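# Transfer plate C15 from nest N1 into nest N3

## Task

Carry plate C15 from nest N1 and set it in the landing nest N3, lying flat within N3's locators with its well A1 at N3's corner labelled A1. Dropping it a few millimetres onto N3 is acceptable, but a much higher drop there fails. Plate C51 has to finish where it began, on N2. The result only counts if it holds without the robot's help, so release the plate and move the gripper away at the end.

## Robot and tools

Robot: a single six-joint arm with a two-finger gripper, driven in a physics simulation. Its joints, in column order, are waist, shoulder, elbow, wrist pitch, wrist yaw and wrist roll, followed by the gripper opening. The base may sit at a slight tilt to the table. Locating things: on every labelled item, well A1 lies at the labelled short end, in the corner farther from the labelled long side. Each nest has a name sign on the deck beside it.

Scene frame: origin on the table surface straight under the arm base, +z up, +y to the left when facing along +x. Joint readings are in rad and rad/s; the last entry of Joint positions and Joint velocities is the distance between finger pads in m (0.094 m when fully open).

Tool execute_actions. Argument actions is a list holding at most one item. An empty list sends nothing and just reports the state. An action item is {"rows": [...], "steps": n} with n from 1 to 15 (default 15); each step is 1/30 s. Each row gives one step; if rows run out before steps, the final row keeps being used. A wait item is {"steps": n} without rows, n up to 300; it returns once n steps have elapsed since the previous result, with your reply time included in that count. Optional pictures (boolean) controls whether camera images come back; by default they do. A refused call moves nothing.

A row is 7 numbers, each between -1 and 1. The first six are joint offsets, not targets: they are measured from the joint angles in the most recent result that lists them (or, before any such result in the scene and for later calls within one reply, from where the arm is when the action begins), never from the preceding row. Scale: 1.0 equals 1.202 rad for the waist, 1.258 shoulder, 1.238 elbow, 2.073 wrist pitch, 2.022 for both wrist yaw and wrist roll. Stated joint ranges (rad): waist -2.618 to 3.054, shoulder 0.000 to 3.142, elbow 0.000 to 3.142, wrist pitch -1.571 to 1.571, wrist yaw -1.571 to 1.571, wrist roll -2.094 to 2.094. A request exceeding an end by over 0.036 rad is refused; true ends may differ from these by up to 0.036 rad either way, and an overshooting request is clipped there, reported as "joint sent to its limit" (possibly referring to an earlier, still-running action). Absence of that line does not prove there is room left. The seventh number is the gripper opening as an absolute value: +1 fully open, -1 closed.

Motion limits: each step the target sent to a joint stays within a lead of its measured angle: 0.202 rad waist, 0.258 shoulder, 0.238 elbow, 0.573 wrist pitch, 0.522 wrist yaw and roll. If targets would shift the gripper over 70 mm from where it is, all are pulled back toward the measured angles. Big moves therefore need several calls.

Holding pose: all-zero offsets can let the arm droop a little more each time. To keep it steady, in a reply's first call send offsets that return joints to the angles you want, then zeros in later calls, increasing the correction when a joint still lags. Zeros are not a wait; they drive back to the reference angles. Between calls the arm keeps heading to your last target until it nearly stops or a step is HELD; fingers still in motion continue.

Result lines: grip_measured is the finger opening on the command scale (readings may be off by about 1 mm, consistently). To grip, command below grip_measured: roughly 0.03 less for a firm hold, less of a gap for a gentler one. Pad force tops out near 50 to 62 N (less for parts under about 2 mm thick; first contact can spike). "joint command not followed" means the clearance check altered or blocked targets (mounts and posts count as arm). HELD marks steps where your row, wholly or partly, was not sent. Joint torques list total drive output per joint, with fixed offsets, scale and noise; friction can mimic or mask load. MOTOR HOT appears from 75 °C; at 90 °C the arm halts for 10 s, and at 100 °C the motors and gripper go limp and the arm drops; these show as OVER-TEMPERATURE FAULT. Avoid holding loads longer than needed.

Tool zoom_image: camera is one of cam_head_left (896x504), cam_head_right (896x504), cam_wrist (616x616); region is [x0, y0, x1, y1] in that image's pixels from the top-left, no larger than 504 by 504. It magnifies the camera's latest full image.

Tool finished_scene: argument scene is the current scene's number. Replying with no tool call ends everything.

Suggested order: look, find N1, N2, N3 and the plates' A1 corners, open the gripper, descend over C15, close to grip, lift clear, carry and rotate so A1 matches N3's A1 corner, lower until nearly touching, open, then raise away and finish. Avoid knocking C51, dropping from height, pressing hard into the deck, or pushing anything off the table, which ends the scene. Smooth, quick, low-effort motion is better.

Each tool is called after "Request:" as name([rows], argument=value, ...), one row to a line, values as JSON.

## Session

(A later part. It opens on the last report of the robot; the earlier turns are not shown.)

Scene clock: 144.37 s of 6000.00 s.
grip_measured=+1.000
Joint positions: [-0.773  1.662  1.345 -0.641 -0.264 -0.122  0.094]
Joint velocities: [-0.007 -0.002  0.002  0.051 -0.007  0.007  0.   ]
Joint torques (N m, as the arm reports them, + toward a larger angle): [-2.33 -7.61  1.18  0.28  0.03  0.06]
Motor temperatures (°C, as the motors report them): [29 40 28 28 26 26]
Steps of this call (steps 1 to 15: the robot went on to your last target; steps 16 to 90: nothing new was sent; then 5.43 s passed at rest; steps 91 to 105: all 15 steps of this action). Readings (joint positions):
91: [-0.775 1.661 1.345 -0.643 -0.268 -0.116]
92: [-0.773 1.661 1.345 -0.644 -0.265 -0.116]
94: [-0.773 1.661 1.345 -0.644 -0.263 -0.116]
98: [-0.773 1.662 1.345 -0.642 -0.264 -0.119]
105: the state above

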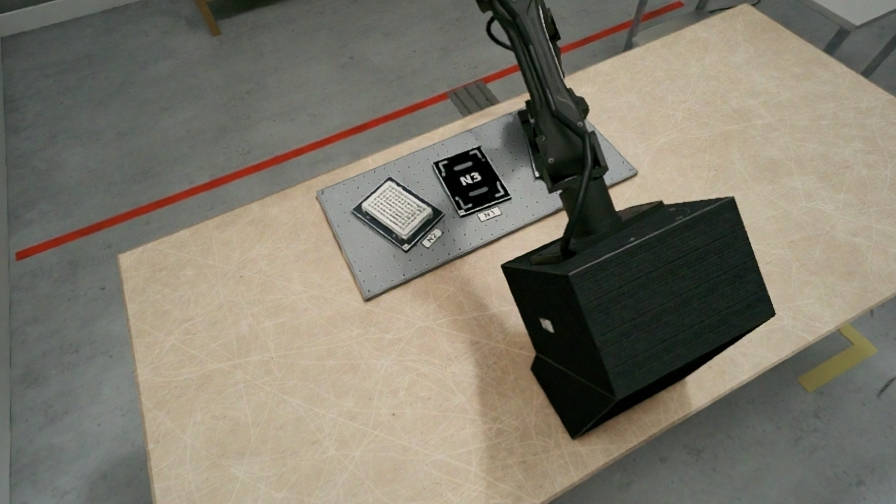

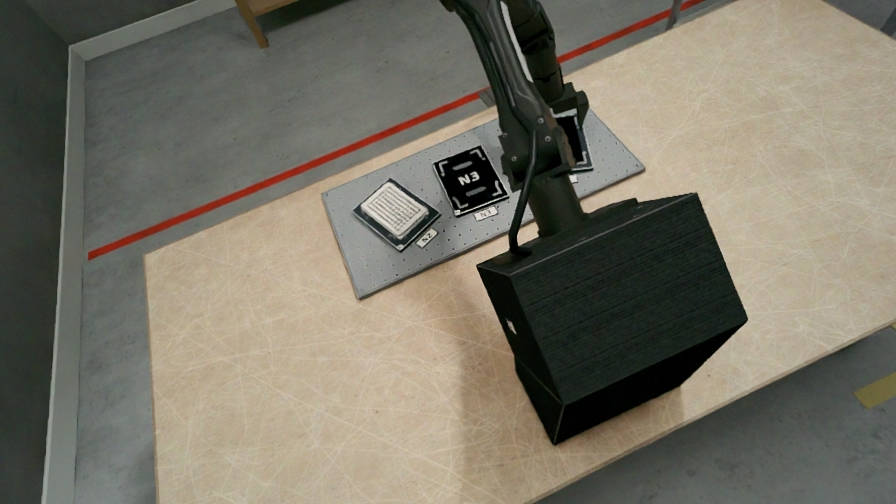

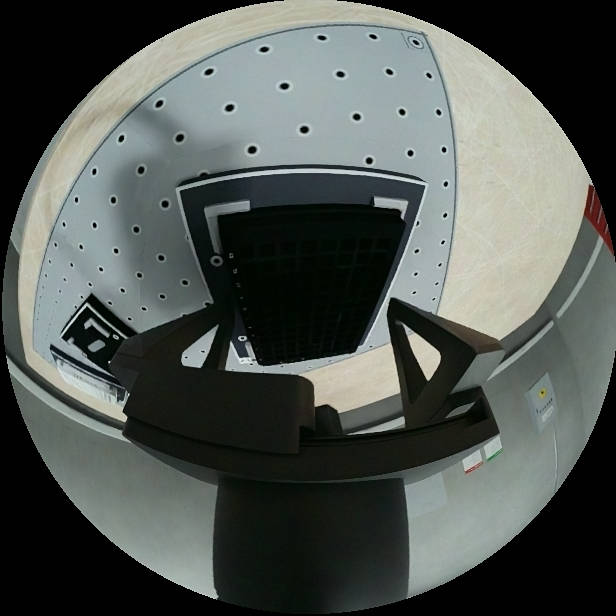

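Request:
execute_actions([
  {"rows":[[0,-0.025,0,0,0,0,1],[0,-0.025,0,0,0,0,1],[0,-0.025,0,0,0,0,1],[0,-0.025,0,0,0,0,1],[0,-0.025,0,0,0,0,1],[0.005,-0.025,0,0,-0.018,0,1]],"steps":15},
])

Request:
zoom_image(camera="cam_wrist", region=[150,120,470,400])

Scene clock: 152.73 s of 6000.00 s.
grip_measured=+1.000
Joint positions: [-0.765  1.653  1.345 -0.643 -0.293 -0.123  0.094]
Joint velocities: [-0.022  0.012 -0.007 -0.037 -0.095 -0.066  0.   ]
Joint torques (N m, as the arm reports them, + toward a larger angle): [ -3.4  -12.92   2.91  -0.39   0.05  -0.01]
Motor temperatures (°C, as the motors report them): [29 39 28 28 26 26]
Steps of this call (steps 1 to 15: the robot went on to your last target; steps 16 to 90: nothing new was sent; then 4.87 s passed at rest; steps 91 to 105: all 15 steps of this action). Readings (joint positions):
91: [-0.773 1.659 1.345 -0.642 -0.264 -0.123]
92: [-0.772 1.657 1.345 -0.643 -0.263 -0.123]
94: [-0.770 1.654 1.345 -0.643 -0.263 -0.123]
98: [-0.769 1.653 1.345 -0.643 -0.277 -0.123]
105: the state above

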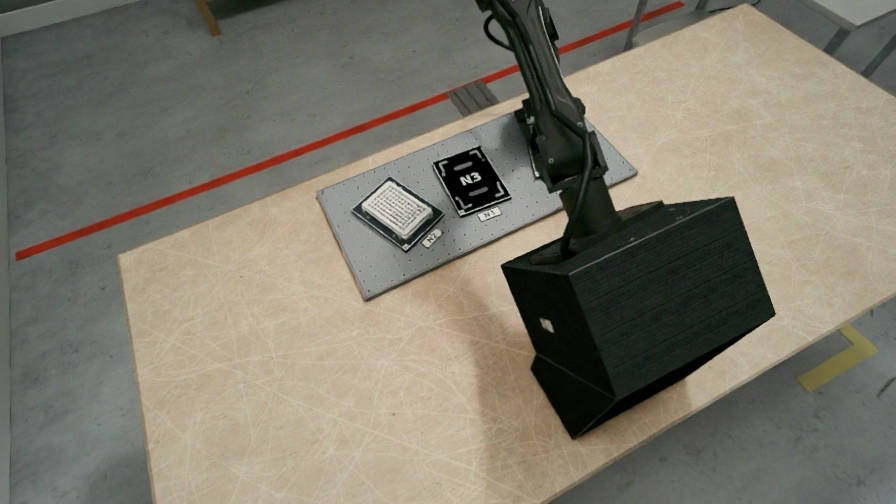

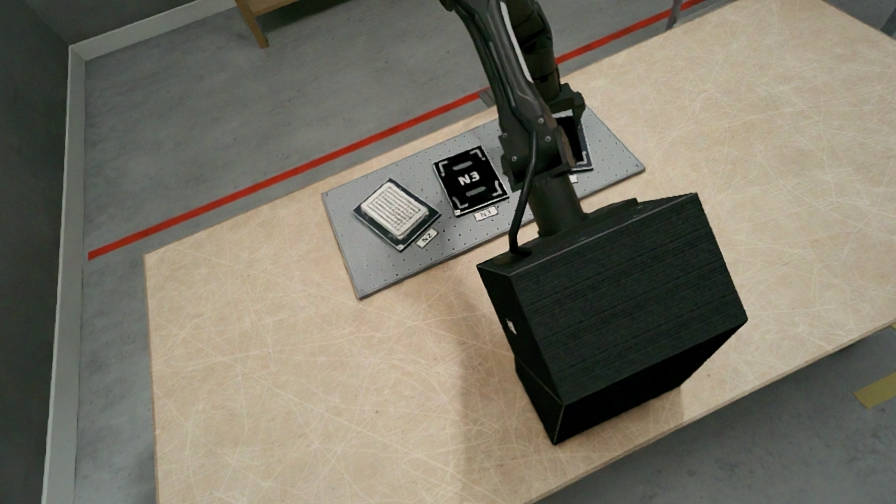

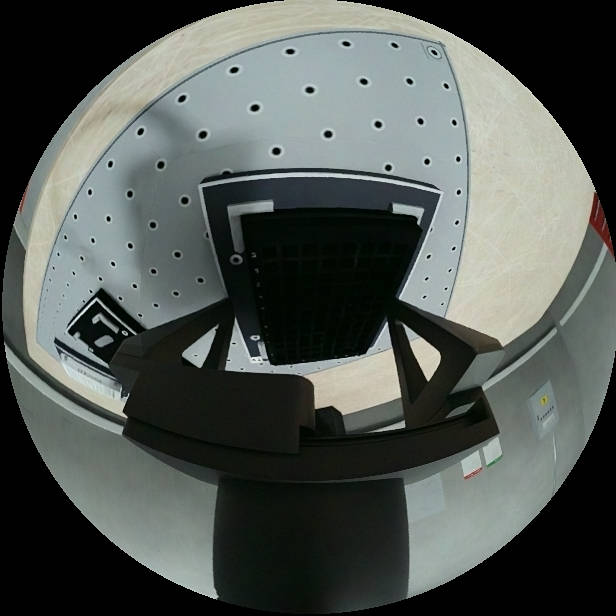

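Region (150, 120, 470, 400) of cam_wrist's 616x616 image, scaled by 1.575, with more detail than that image has; it fills the top 441 rows of this view, and the rest is white.

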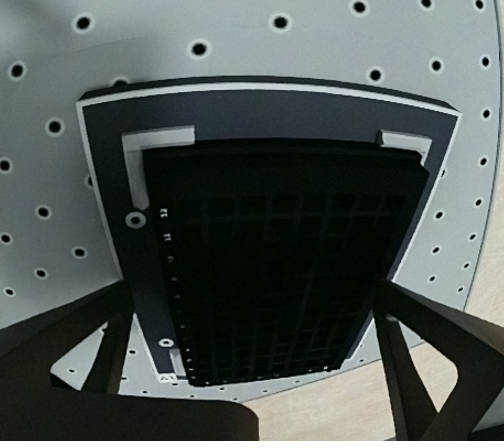

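Request:
execute_actions([
  {"rows":[[0,-0.005,0,0,0.0115,0,1]],"steps":15},
])

Request:
zoom_image(camera="cam_wrist", region=[150,120,470,400])

Scene clock: 159.93 s of 6000.00 s.
grip_measured=+1.000
Joint positions: [-0.765  1.653  1.345 -0.643 -0.28  -0.123  0.094]
Joint velocities: [ 0.007 -0.012 -0.022 -0.081 -0.081 -0.007  0.   ]
Joint torques (N m, as the arm reports them, + toward a larger angle): [ -3.25 -11.33   3.14  -0.36   0.21  -0.05]
Motor temperatures (°C, as the motors report them): [29 40 28 28 26 26]
Steps of this call (steps 1 to 15: the robot went on to your last target; steps 16 to 90: nothing new was sent; then 3.70 s passed at rest; steps 91 to 105: all 15 steps of this action). Readings (joint positions):
91: [-0.765 1.653 1.345 -0.643 -0.294 -0.123]
92: [-0.765 1.653 1.345 -0.643 -0.291 -0.123]
94: [-0.765 1.653 1.345 -0.643 -0.286 -0.123]
98: [-0.765 1.653 1.345 -0.643 -0.282 -0.123]
105: the state above

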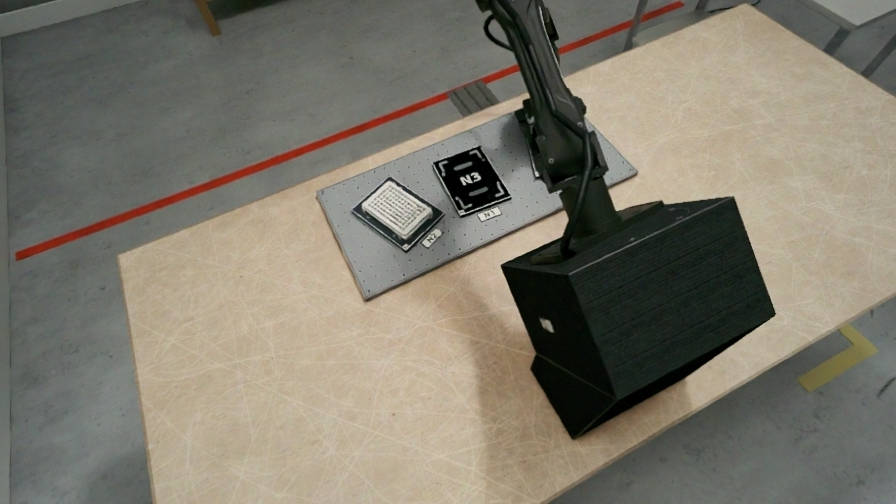

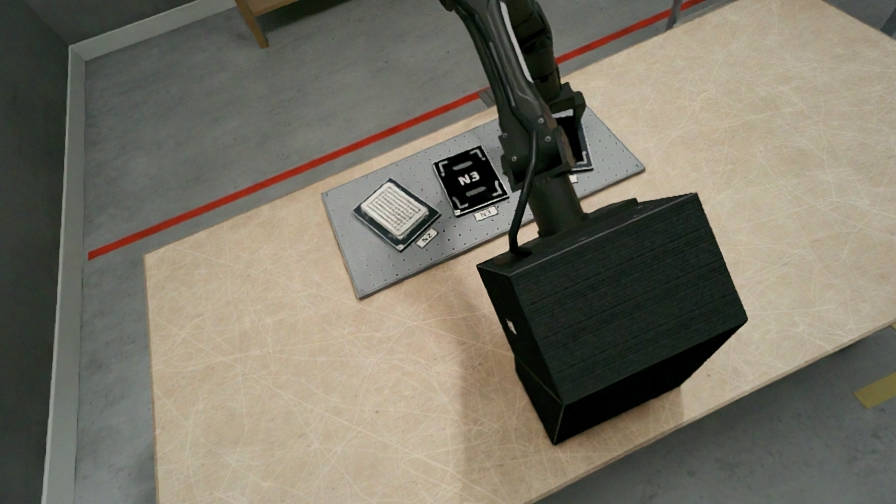

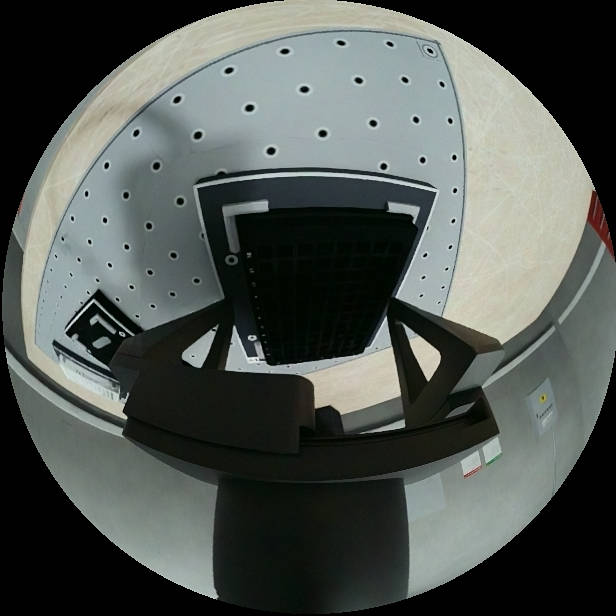

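Region (150, 120, 470, 400) of cam_wrist's 616x616 image, scaled by 1.575, with more detail than that image has; it fills the top 441 rows of this view, and the rest is white.

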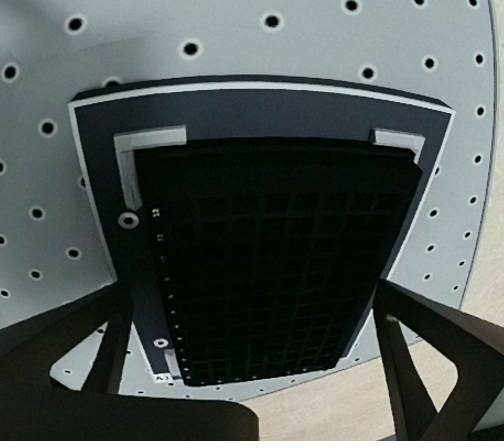

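Request:
execute_actions([
  {"rows":[[0,-0.005,0,0,0.007,0,1]],"steps":12},
])

Request:
zoom_image(camera="cam_wrist", region=[150,120,470,400])

Scene clock: 168.43 s of 6000.00 s.
grip_measured=+1.000
Joint positions: [-0.765  1.653  1.345 -0.643 -0.275 -0.123  0.094]
Joint velocities: [-0.007 -0.007 -0.002 -0.066  0.051 -0.037  0.   ]
Joint torques (N m, as the arm reports them, + toward a larger angle): [ -3.14 -11.3    3.07  -0.37   0.16  -0.04]
Motor temperatures (°C, as the motors report them): [29 41 29 28 26 26]
Steps of this call (steps 1 to 15: the robot went on to your last target; steps 16 to 90: nothing new was sent; then 5.10 s passed at rest; steps 91 to 102: all 12 steps of this action). Readings (joint positions):
91: [-0.765 1.653 1.345 -0.643 -0.279 -0.123]
92: [-0.765 1.653 1.345 -0.643 -0.278 -0.123]
94: [-0.765 1.653 1.345 -0.643 -0.277 -0.123]
98: [-0.765 1.653 1.345 -0.643 -0.276 -0.123]
102: the state above

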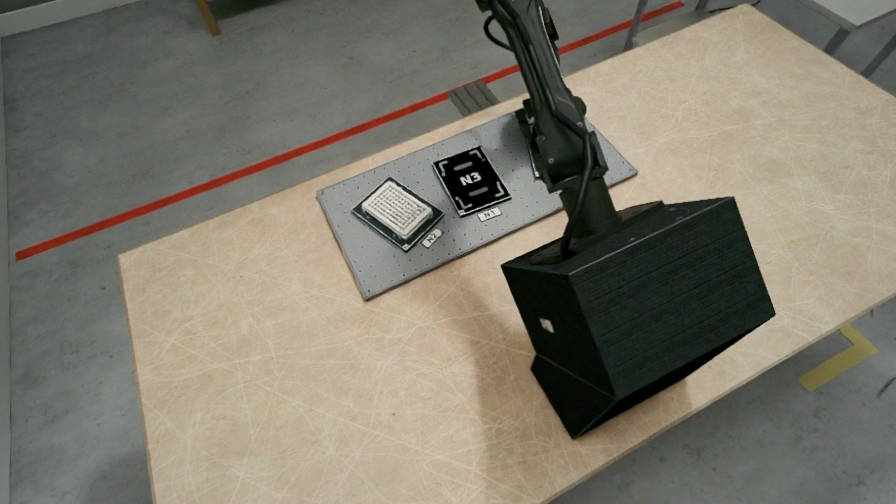

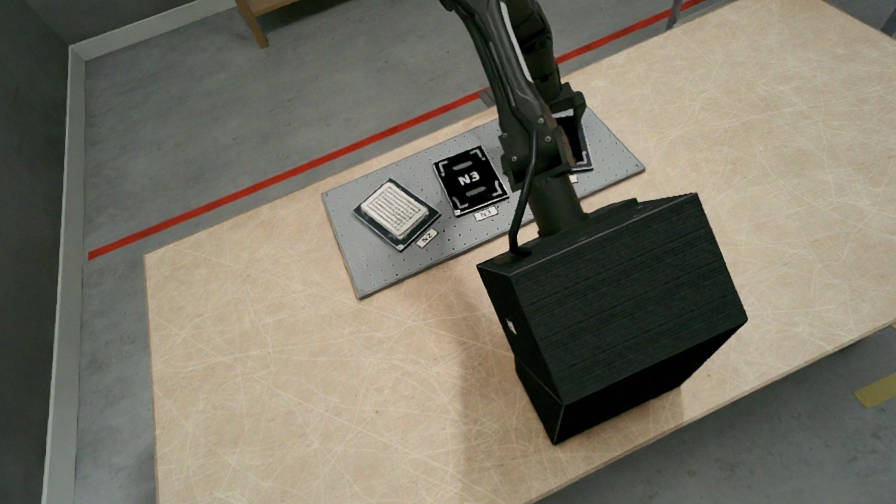

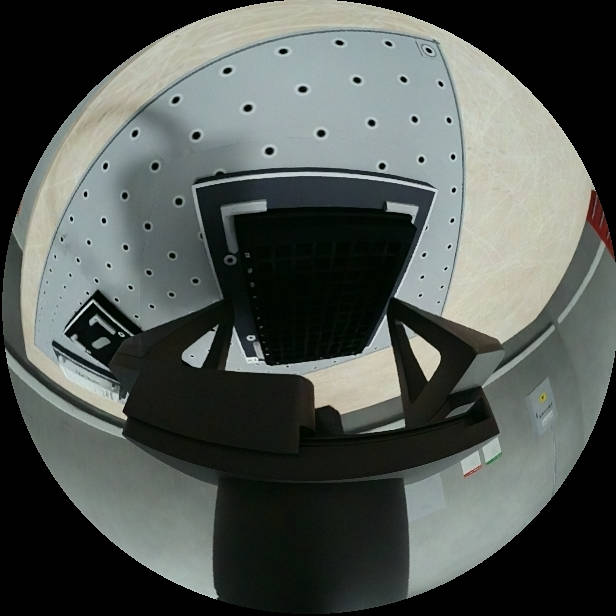

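Region (150, 120, 470, 400) of cam_wrist's 616x616 image, scaled by 1.575, with more detail than that image has; it fills the top 441 rows of this view, and the rest is white.

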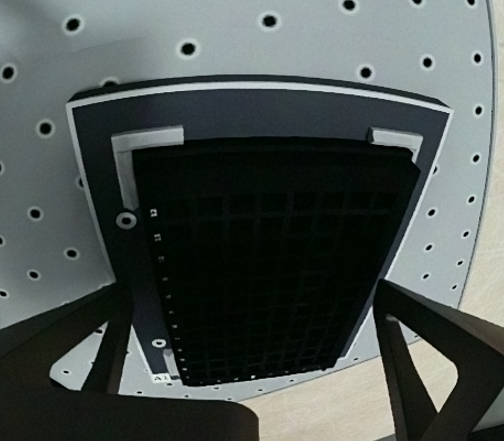

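Request:
execute_actions([
  {"rows":[[0,0,0,0,0.006,0,1],[0,0,0,0,0.006,0,1],[0,0,0,0,0.006,0,1],[0,0,0,0,0.006,0,1],[0,0.026,-0.018,0.02,0.006,0,1]],"steps":15},
])

Request:
zoom_image(camera="cam_wrist", region=[150,120,470,400])

Scene clock: 177.40 s of 6000.00 s.
grip_measured=+1.000
Joint positions: [-0.765  1.658  1.345 -0.638 -0.277 -0.125  0.094]
Joint velocities: [ 0.002 -0.007 -0.002 -0.007  0.007 -0.007  0.   ]
Joint torques (N m, as the arm reports them, + toward a larger angle): [-3.25 -8.25  1.42  0.06  0.17 -0.01]
Motor temperatures (°C, as the motors report them): [29 41 29 28 26 26]
Steps of this call (steps 1 to 15: the robot went on to your last target; steps 16 to 90: nothing new was sent; then 5.47 s passed at rest; steps 91 to 105: all 15 steps of this action). Readings (joint positions):
91: [-0.765 1.653 1.345 -0.643 -0.275 -0.123]
92: [-0.765 1.653 1.345 -0.643 -0.275 -0.123]
94: [-0.765 1.653 1.345 -0.643 -0.274 -0.123]
98: [-0.765 1.658 1.345 -0.638 -0.277 -0.124]
105: the state above

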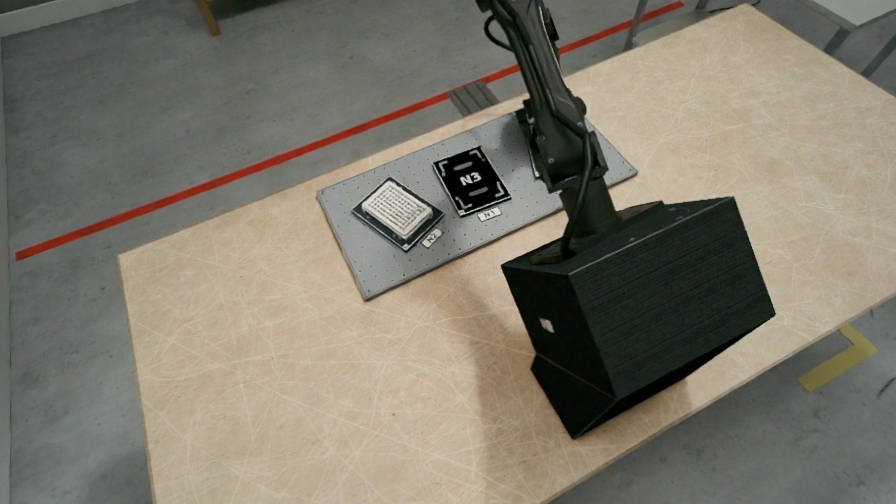

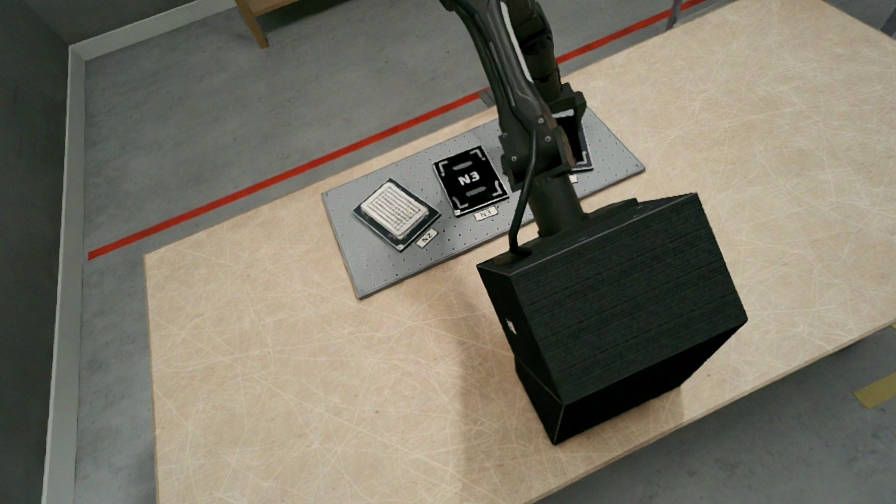

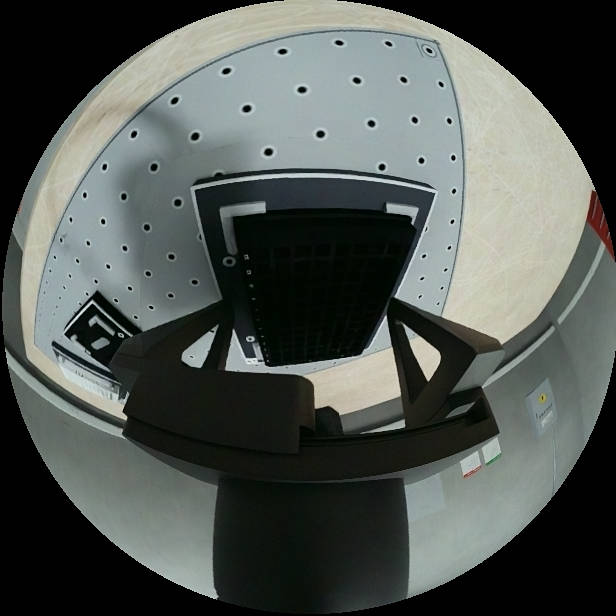

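Region (150, 120, 470, 400) of cam_wrist's 616x616 image, scaled by 1.575, with more detail than that image has; it fills the top 441 rows of this view, and the rest is white.

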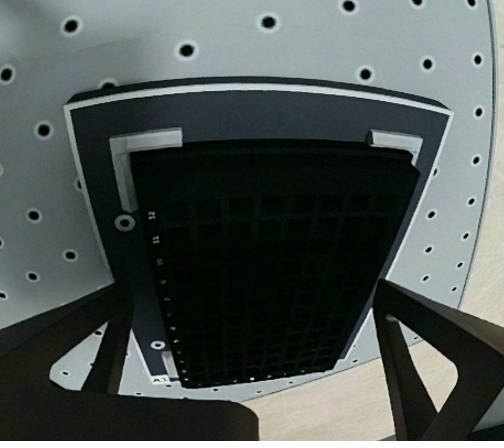

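Request:
zoom_image(camera="cam_head_right", region=[520,80,620,180])

Request:
zoom_image(camera="cam_wrist", region=[190,230,430,380])

Region (520, 80, 620, 180) of cam_head_right's 896x504 image, scaled by 5.040, with more detail than that image has.

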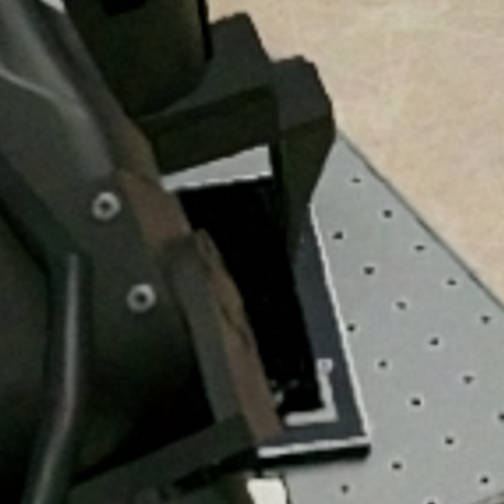

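Region (190, 230, 430, 380) of cam_wrist's 616x616 image, scaled by 2.100, with more detail than that image has; it fills the top 315 rows of this view, and the rest is white.

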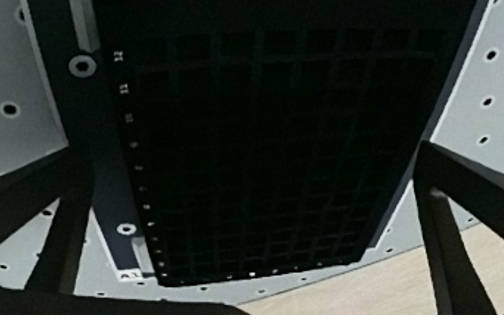

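Request:
execute_actions([
  {"rows":[[0,-0.018,0,-0.005,0,0,1],[0,-0.018,0,-0.005,0,0,1],[0,-0.018,0,-0.005,0,0,1],[0,-0.018,0,-0.005,0,0,1],[0,-0.018,0,-0.005,0.01,0,1]],"steps":15},
])

Request:
zoom_image(camera="cam_wrist", region=[190,230,430,380])

Scene clock: 202.73 s of 6000.00 s.
grip_measured=+1.000
Joint positions: [-0.764  1.655  1.345 -0.639 -0.275 -0.125  0.094]
Joint velocities: [ 0.002 -0.027 -0.002 -0.051 -0.037  0.066  0.   ]
Joint torques (N m, as the arm reports them, + toward a larger angle): [ -3.43 -12.62   2.93  -0.47   0.23   0.  ]
Motor temperatures (°C, as the motors report them): [29 39 28 28 26 26]
Steps of this call (steps 1 to 15: the robot went on to your last target; steps 16 to 90: nothing new was sent; then 21.83 s passed at rest; steps 91 to 105: all 15 steps of this action). Readings (joint positions):
91: [-0.765 1.655 1.345 -0.638 -0.277 -0.125]
92: [-0.765 1.655 1.345 -0.639 -0.277 -0.125]
94: [-0.764 1.655 1.345 -0.639 -0.277 -0.125]
98: [-0.764 1.655 1.345 -0.639 -0.275 -0.125]
105: the state above

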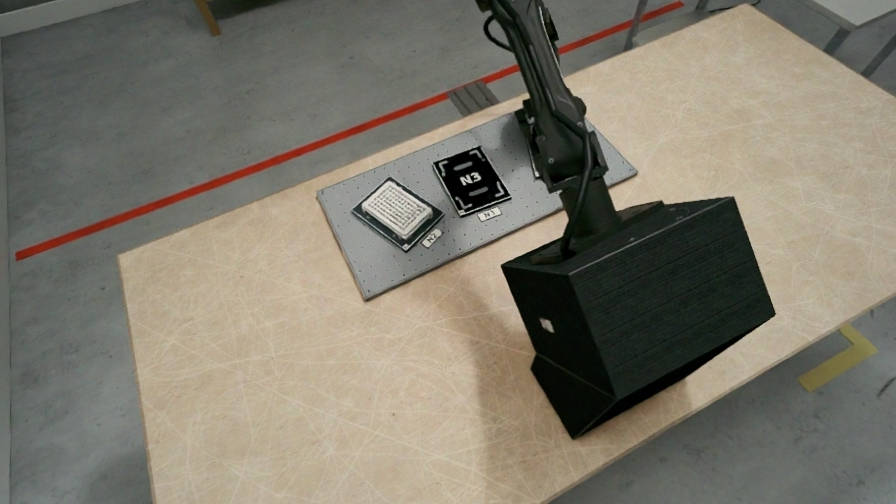

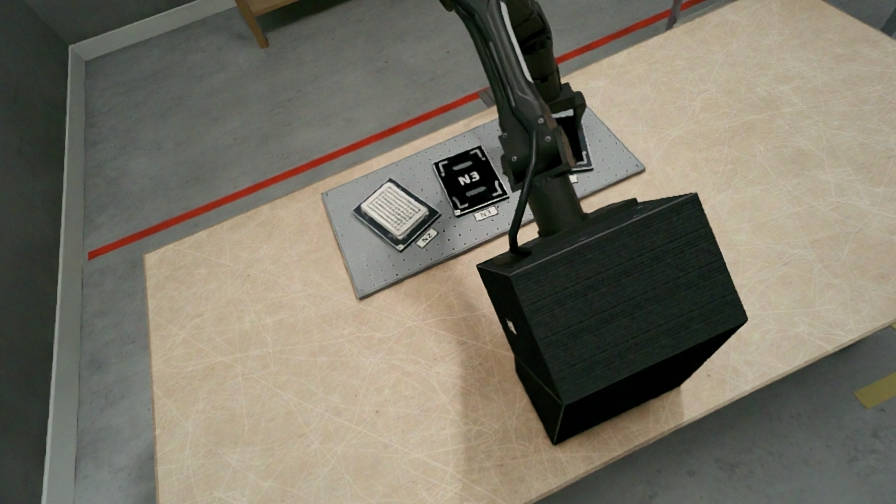

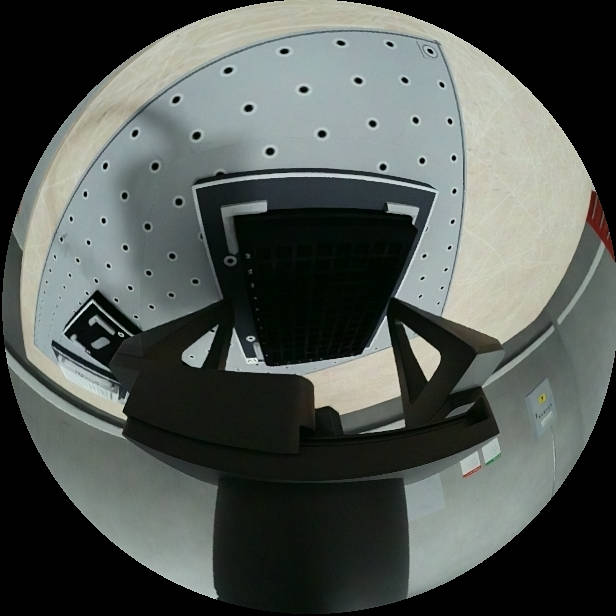

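Region (190, 230, 430, 380) of cam_wrist's 616x616 image, scaled by 2.100, with more detail than that image has; it fills the top 315 rows of this view, and the rest is white.

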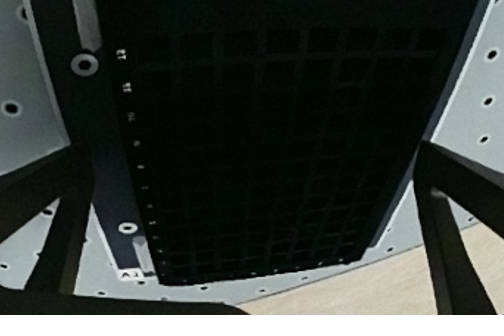

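Larger commands needed.

Request:
execute_actions([
  {"rows":[[0,-0.03,0,-0.005,0,0,1],[0,-0.03,0,-0.005,0,0,1],[0,-0.03,0,-0.005,0,0,1],[0,-0.03,0,-0.005,0,0,1],[0,-0.03,0,-0.005,0,0,1],[0,-0.03,0,-0.005,0.011,0,1]],"steps":15},
])

Request:
zoom_image(camera="cam_wrist", region=[190,230,430,380])

Scene clock: 213.70 s of 6000.00 s.
grip_measured=+1.000
Joint positions: [-0.764  1.638  1.345 -0.641 -0.264 -0.125  0.094]
Joint velocities: [-0.017 -0.002 -0.012 -0.007 -0.007 -0.037  0.   ]
Joint torques (N m, as the arm reports them, + toward a larger angle): [ -3.12 -12.73   3.02  -0.38   0.23  -0.02]
Motor temperatures (°C, as the motors report them): [29 40 28 28 26 26]
Steps of this call (steps 1 to 15: the robot went on to your last target; steps 16 to 90: nothing new was sent; then 7.47 s passed at rest; steps 91 to 105: all 15 steps of this action). Readings (joint positions):
91: [-0.764 1.653 1.345 -0.640 -0.275 -0.125]
92: [-0.764 1.651 1.345 -0.641 -0.275 -0.125]
94: [-0.764 1.645 1.345 -0.641 -0.275 -0.125]
98: [-0.764 1.639 1.345 -0.641 -0.269 -0.125]
105: the state above

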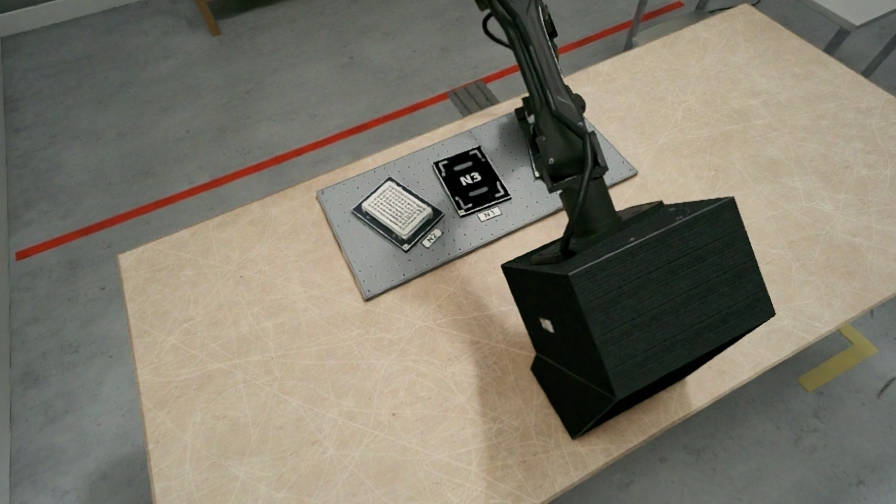

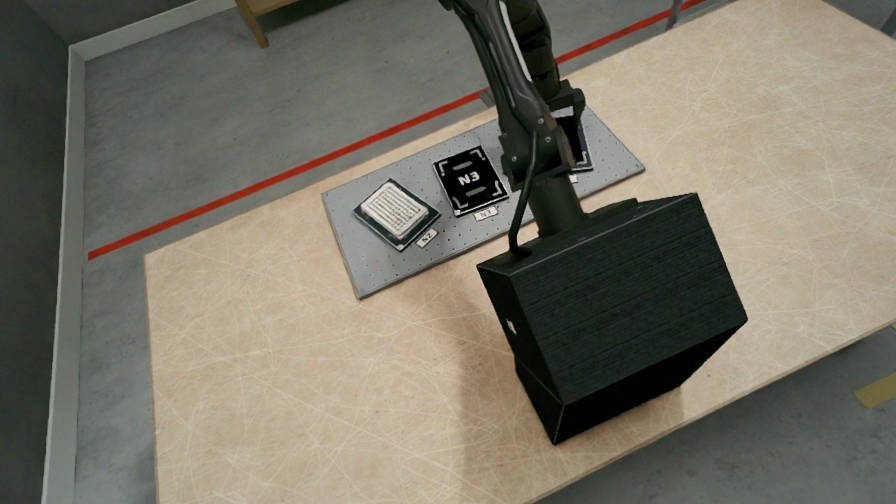

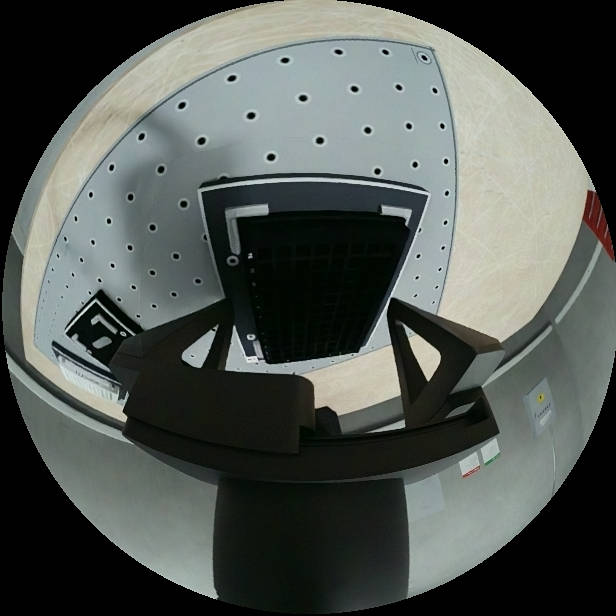

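Region (190, 230, 430, 380) of cam_wrist's 616x616 image, scaled by 2.100, with more detail than that image has; it fills the top 315 rows of this view, and the rest is white.

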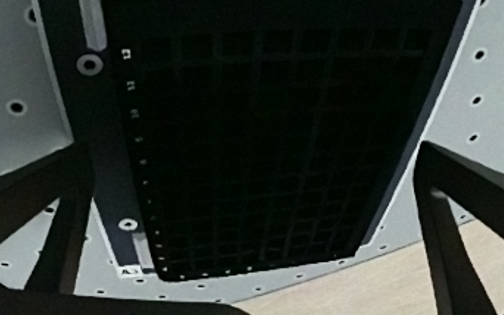

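Request:
execute_actions([
  {"rows":[[0,0.015,0,0.01,0,0,1],[0,0.025,-0.01,0.02,0,0,1],[0,0.035,-0.015,0.025,0,0,1],[0,0.045,-0.022,0.032,0,0,1]],"steps":15},
])

Request:
zoom_image(camera="cam_wrist", region=[150,120,470,400])

Request:
zoom_image(camera="cam_head_right", region=[520,80,620,180])

Scene clock: 226.37 s of 6000.00 s.
grip_measured=+1.000
Joint positions: [-0.767  1.656  1.345 -0.623 -0.271 -0.128  0.094]
Joint velocities: [-0.007 -0.002  0.002  0.007  0.037  0.022  0.   ]
Joint torques (N m, as the arm reports them, + toward a larger angle): [-2.94 -7.24  1.06  0.23  0.17  0.06]
Motor temperatures (°C, as the motors report them): [29 42 29 28 26 26]
Steps of this call (steps 1 to 15: the robot went on to your last target; steps 16 to 90: nothing new was sent; then 9.17 s passed at rest; steps 91 to 105: all 15 steps of this action). Readings (joint positions):
91: [-0.764 1.639 1.345 -0.641 -0.262 -0.125]
92: [-0.764 1.642 1.345 -0.638 -0.262 -0.125]
94: [-0.764 1.656 1.345 -0.625 -0.266 -0.125]
98: [-0.767 1.656 1.345 -0.623 -0.271 -0.127]
105: the state above

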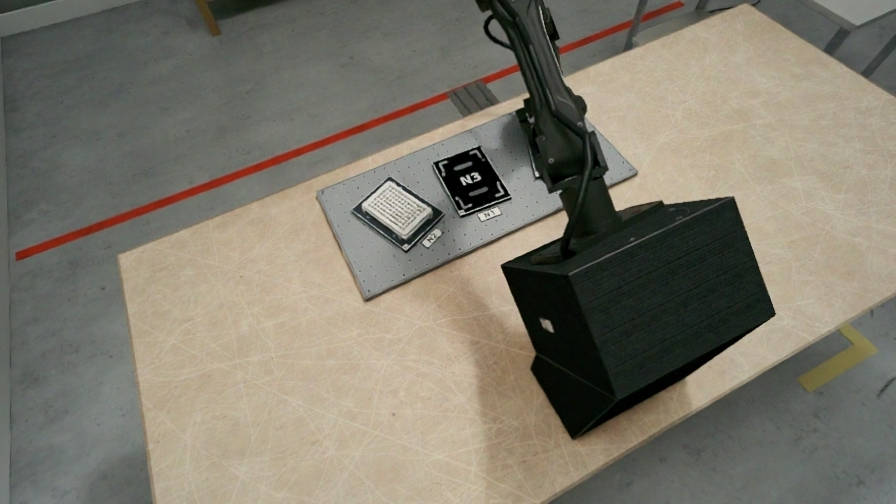

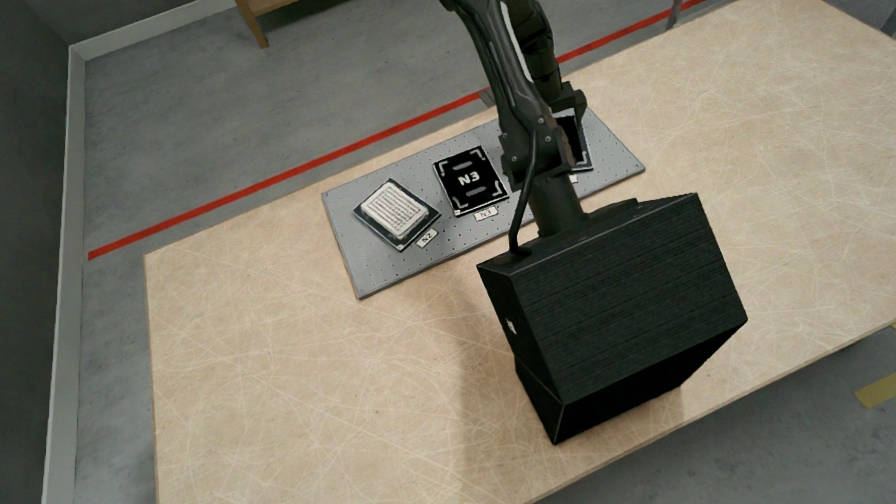

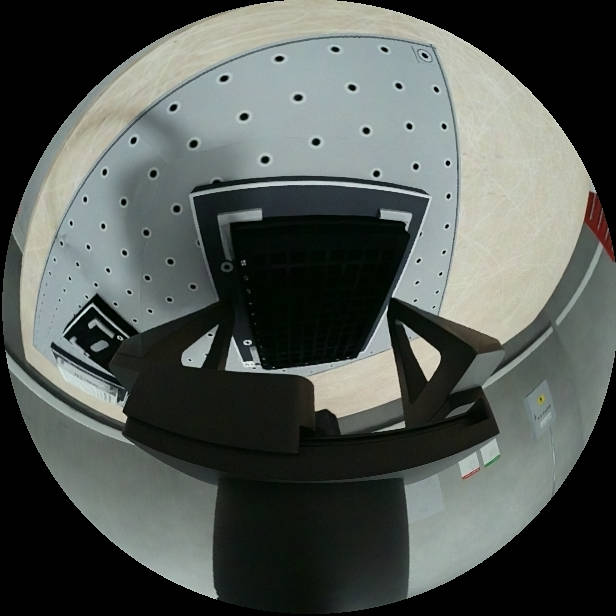

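Region (150, 120, 470, 400) of cam_wrist's 616x616 image, scaled by 1.575, with more detail than that image has; it fills the top 441 rows of this view, and the rest is white.

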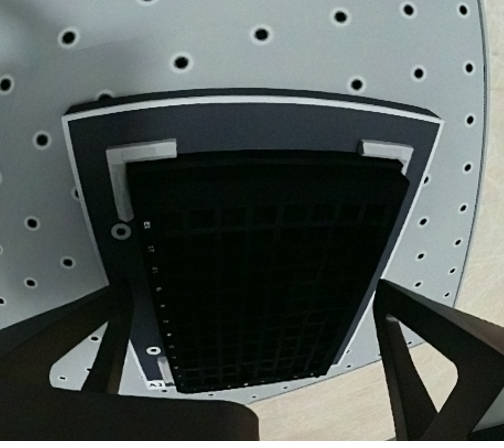

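Region (520, 80, 620, 180) of cam_head_right's 896x504 image, scaled by 5.040, with more detail than that image has.

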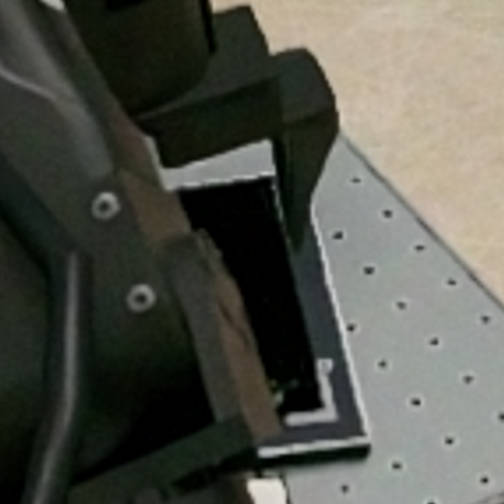

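Request:
execute_actions([
  {"rows":[[0,-0.03,0,0,0,0,1],[0,-0.03,0,0,0,0,1],[0,-0.03,0,0,0,0,1],[0,-0.03,0,0,0,0,1],[0,-0.065,-0.09,0.015,0.003,0,1]],"steps":15},
])

Request:
zoom_image(camera="cam_wrist", region=[150,120,470,400])

Request:
zoom_image(camera="cam_head_right", region=[520,80,620,180])

Scene clock: 238.57 s of 6000.00 s.
grip_measured=+1.000
Joint positions: [-0.765  1.593  1.24  -0.603 -0.27  -0.128  0.094]
Joint velocities: [ 0.002 -0.022 -0.007  0.022 -0.051 -0.007  0.   ]
Joint torques (N m, as the arm reports them, + toward a larger angle): [ -2.99 -11.88   2.27  -0.25   0.11  -0.03]
Motor temperatures (°C, as the motors report them): [29 40 28 28 26 26]
Steps of this call (steps 1 to 15: the robot went on to your last target; steps 16 to 90: nothing new was sent; then 8.70 s passed at rest; steps 91 to 105: all 15 steps of this action). Readings (joint positions):
91: [-0.767 1.652 1.345 -0.623 -0.271 -0.128]
92: [-0.767 1.650 1.345 -0.624 -0.270 -0.128]
94: [-0.765 1.644 1.345 -0.624 -0.270 -0.128]
98: [-0.765 1.595 1.261 -0.600 -0.270 -0.128]
105: the state above

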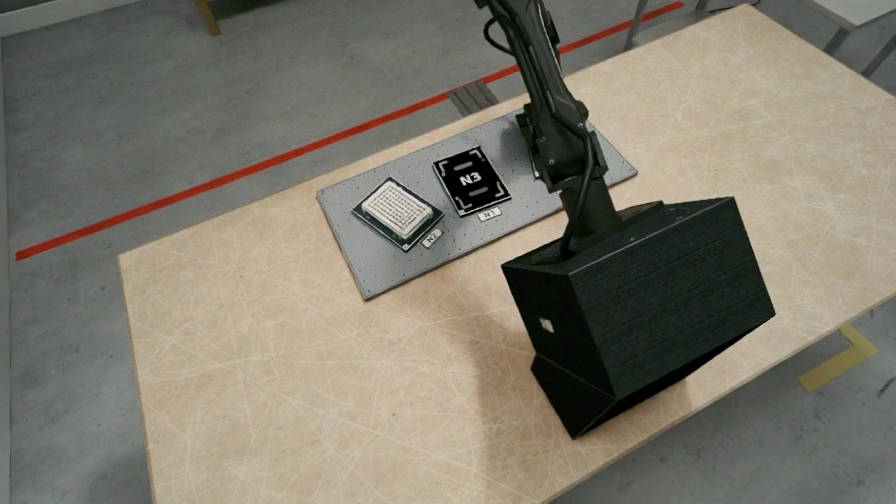

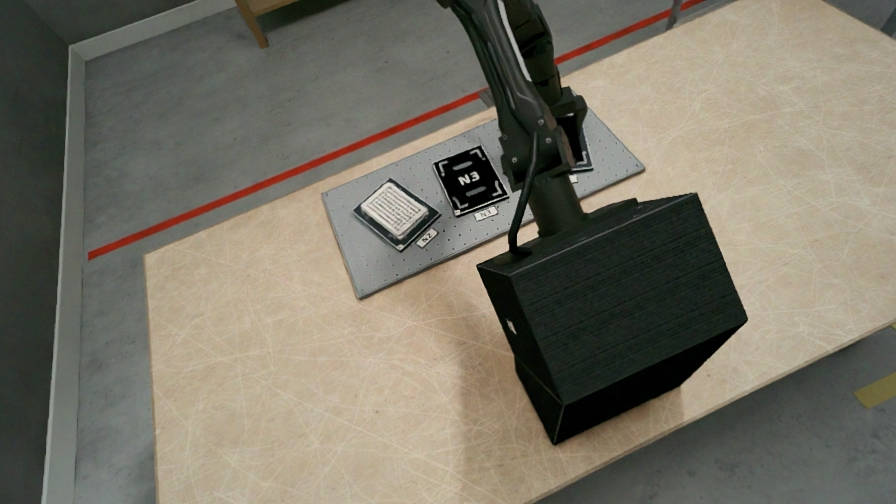

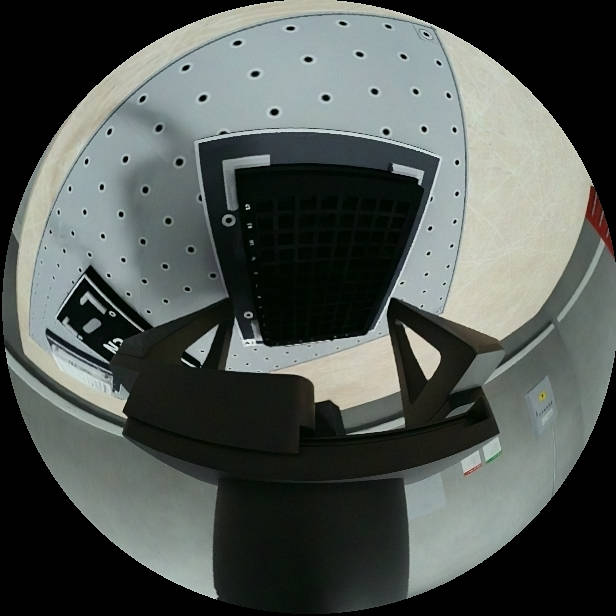

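Region (150, 120, 470, 400) of cam_wrist's 616x616 image, scaled by 1.575, with more detail than that image has; it fills the top 441 rows of this view, and the rest is white.

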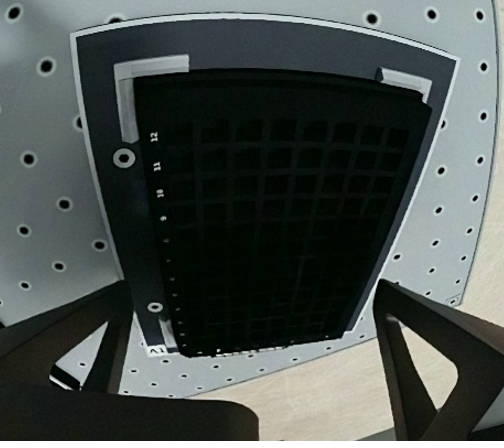

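Region (520, 80, 620, 180) of cam_head_right's 896x504 image, scaled by 5.040, with more detail than that image has.

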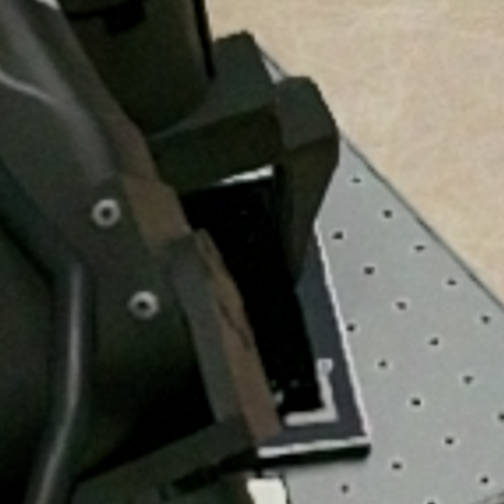

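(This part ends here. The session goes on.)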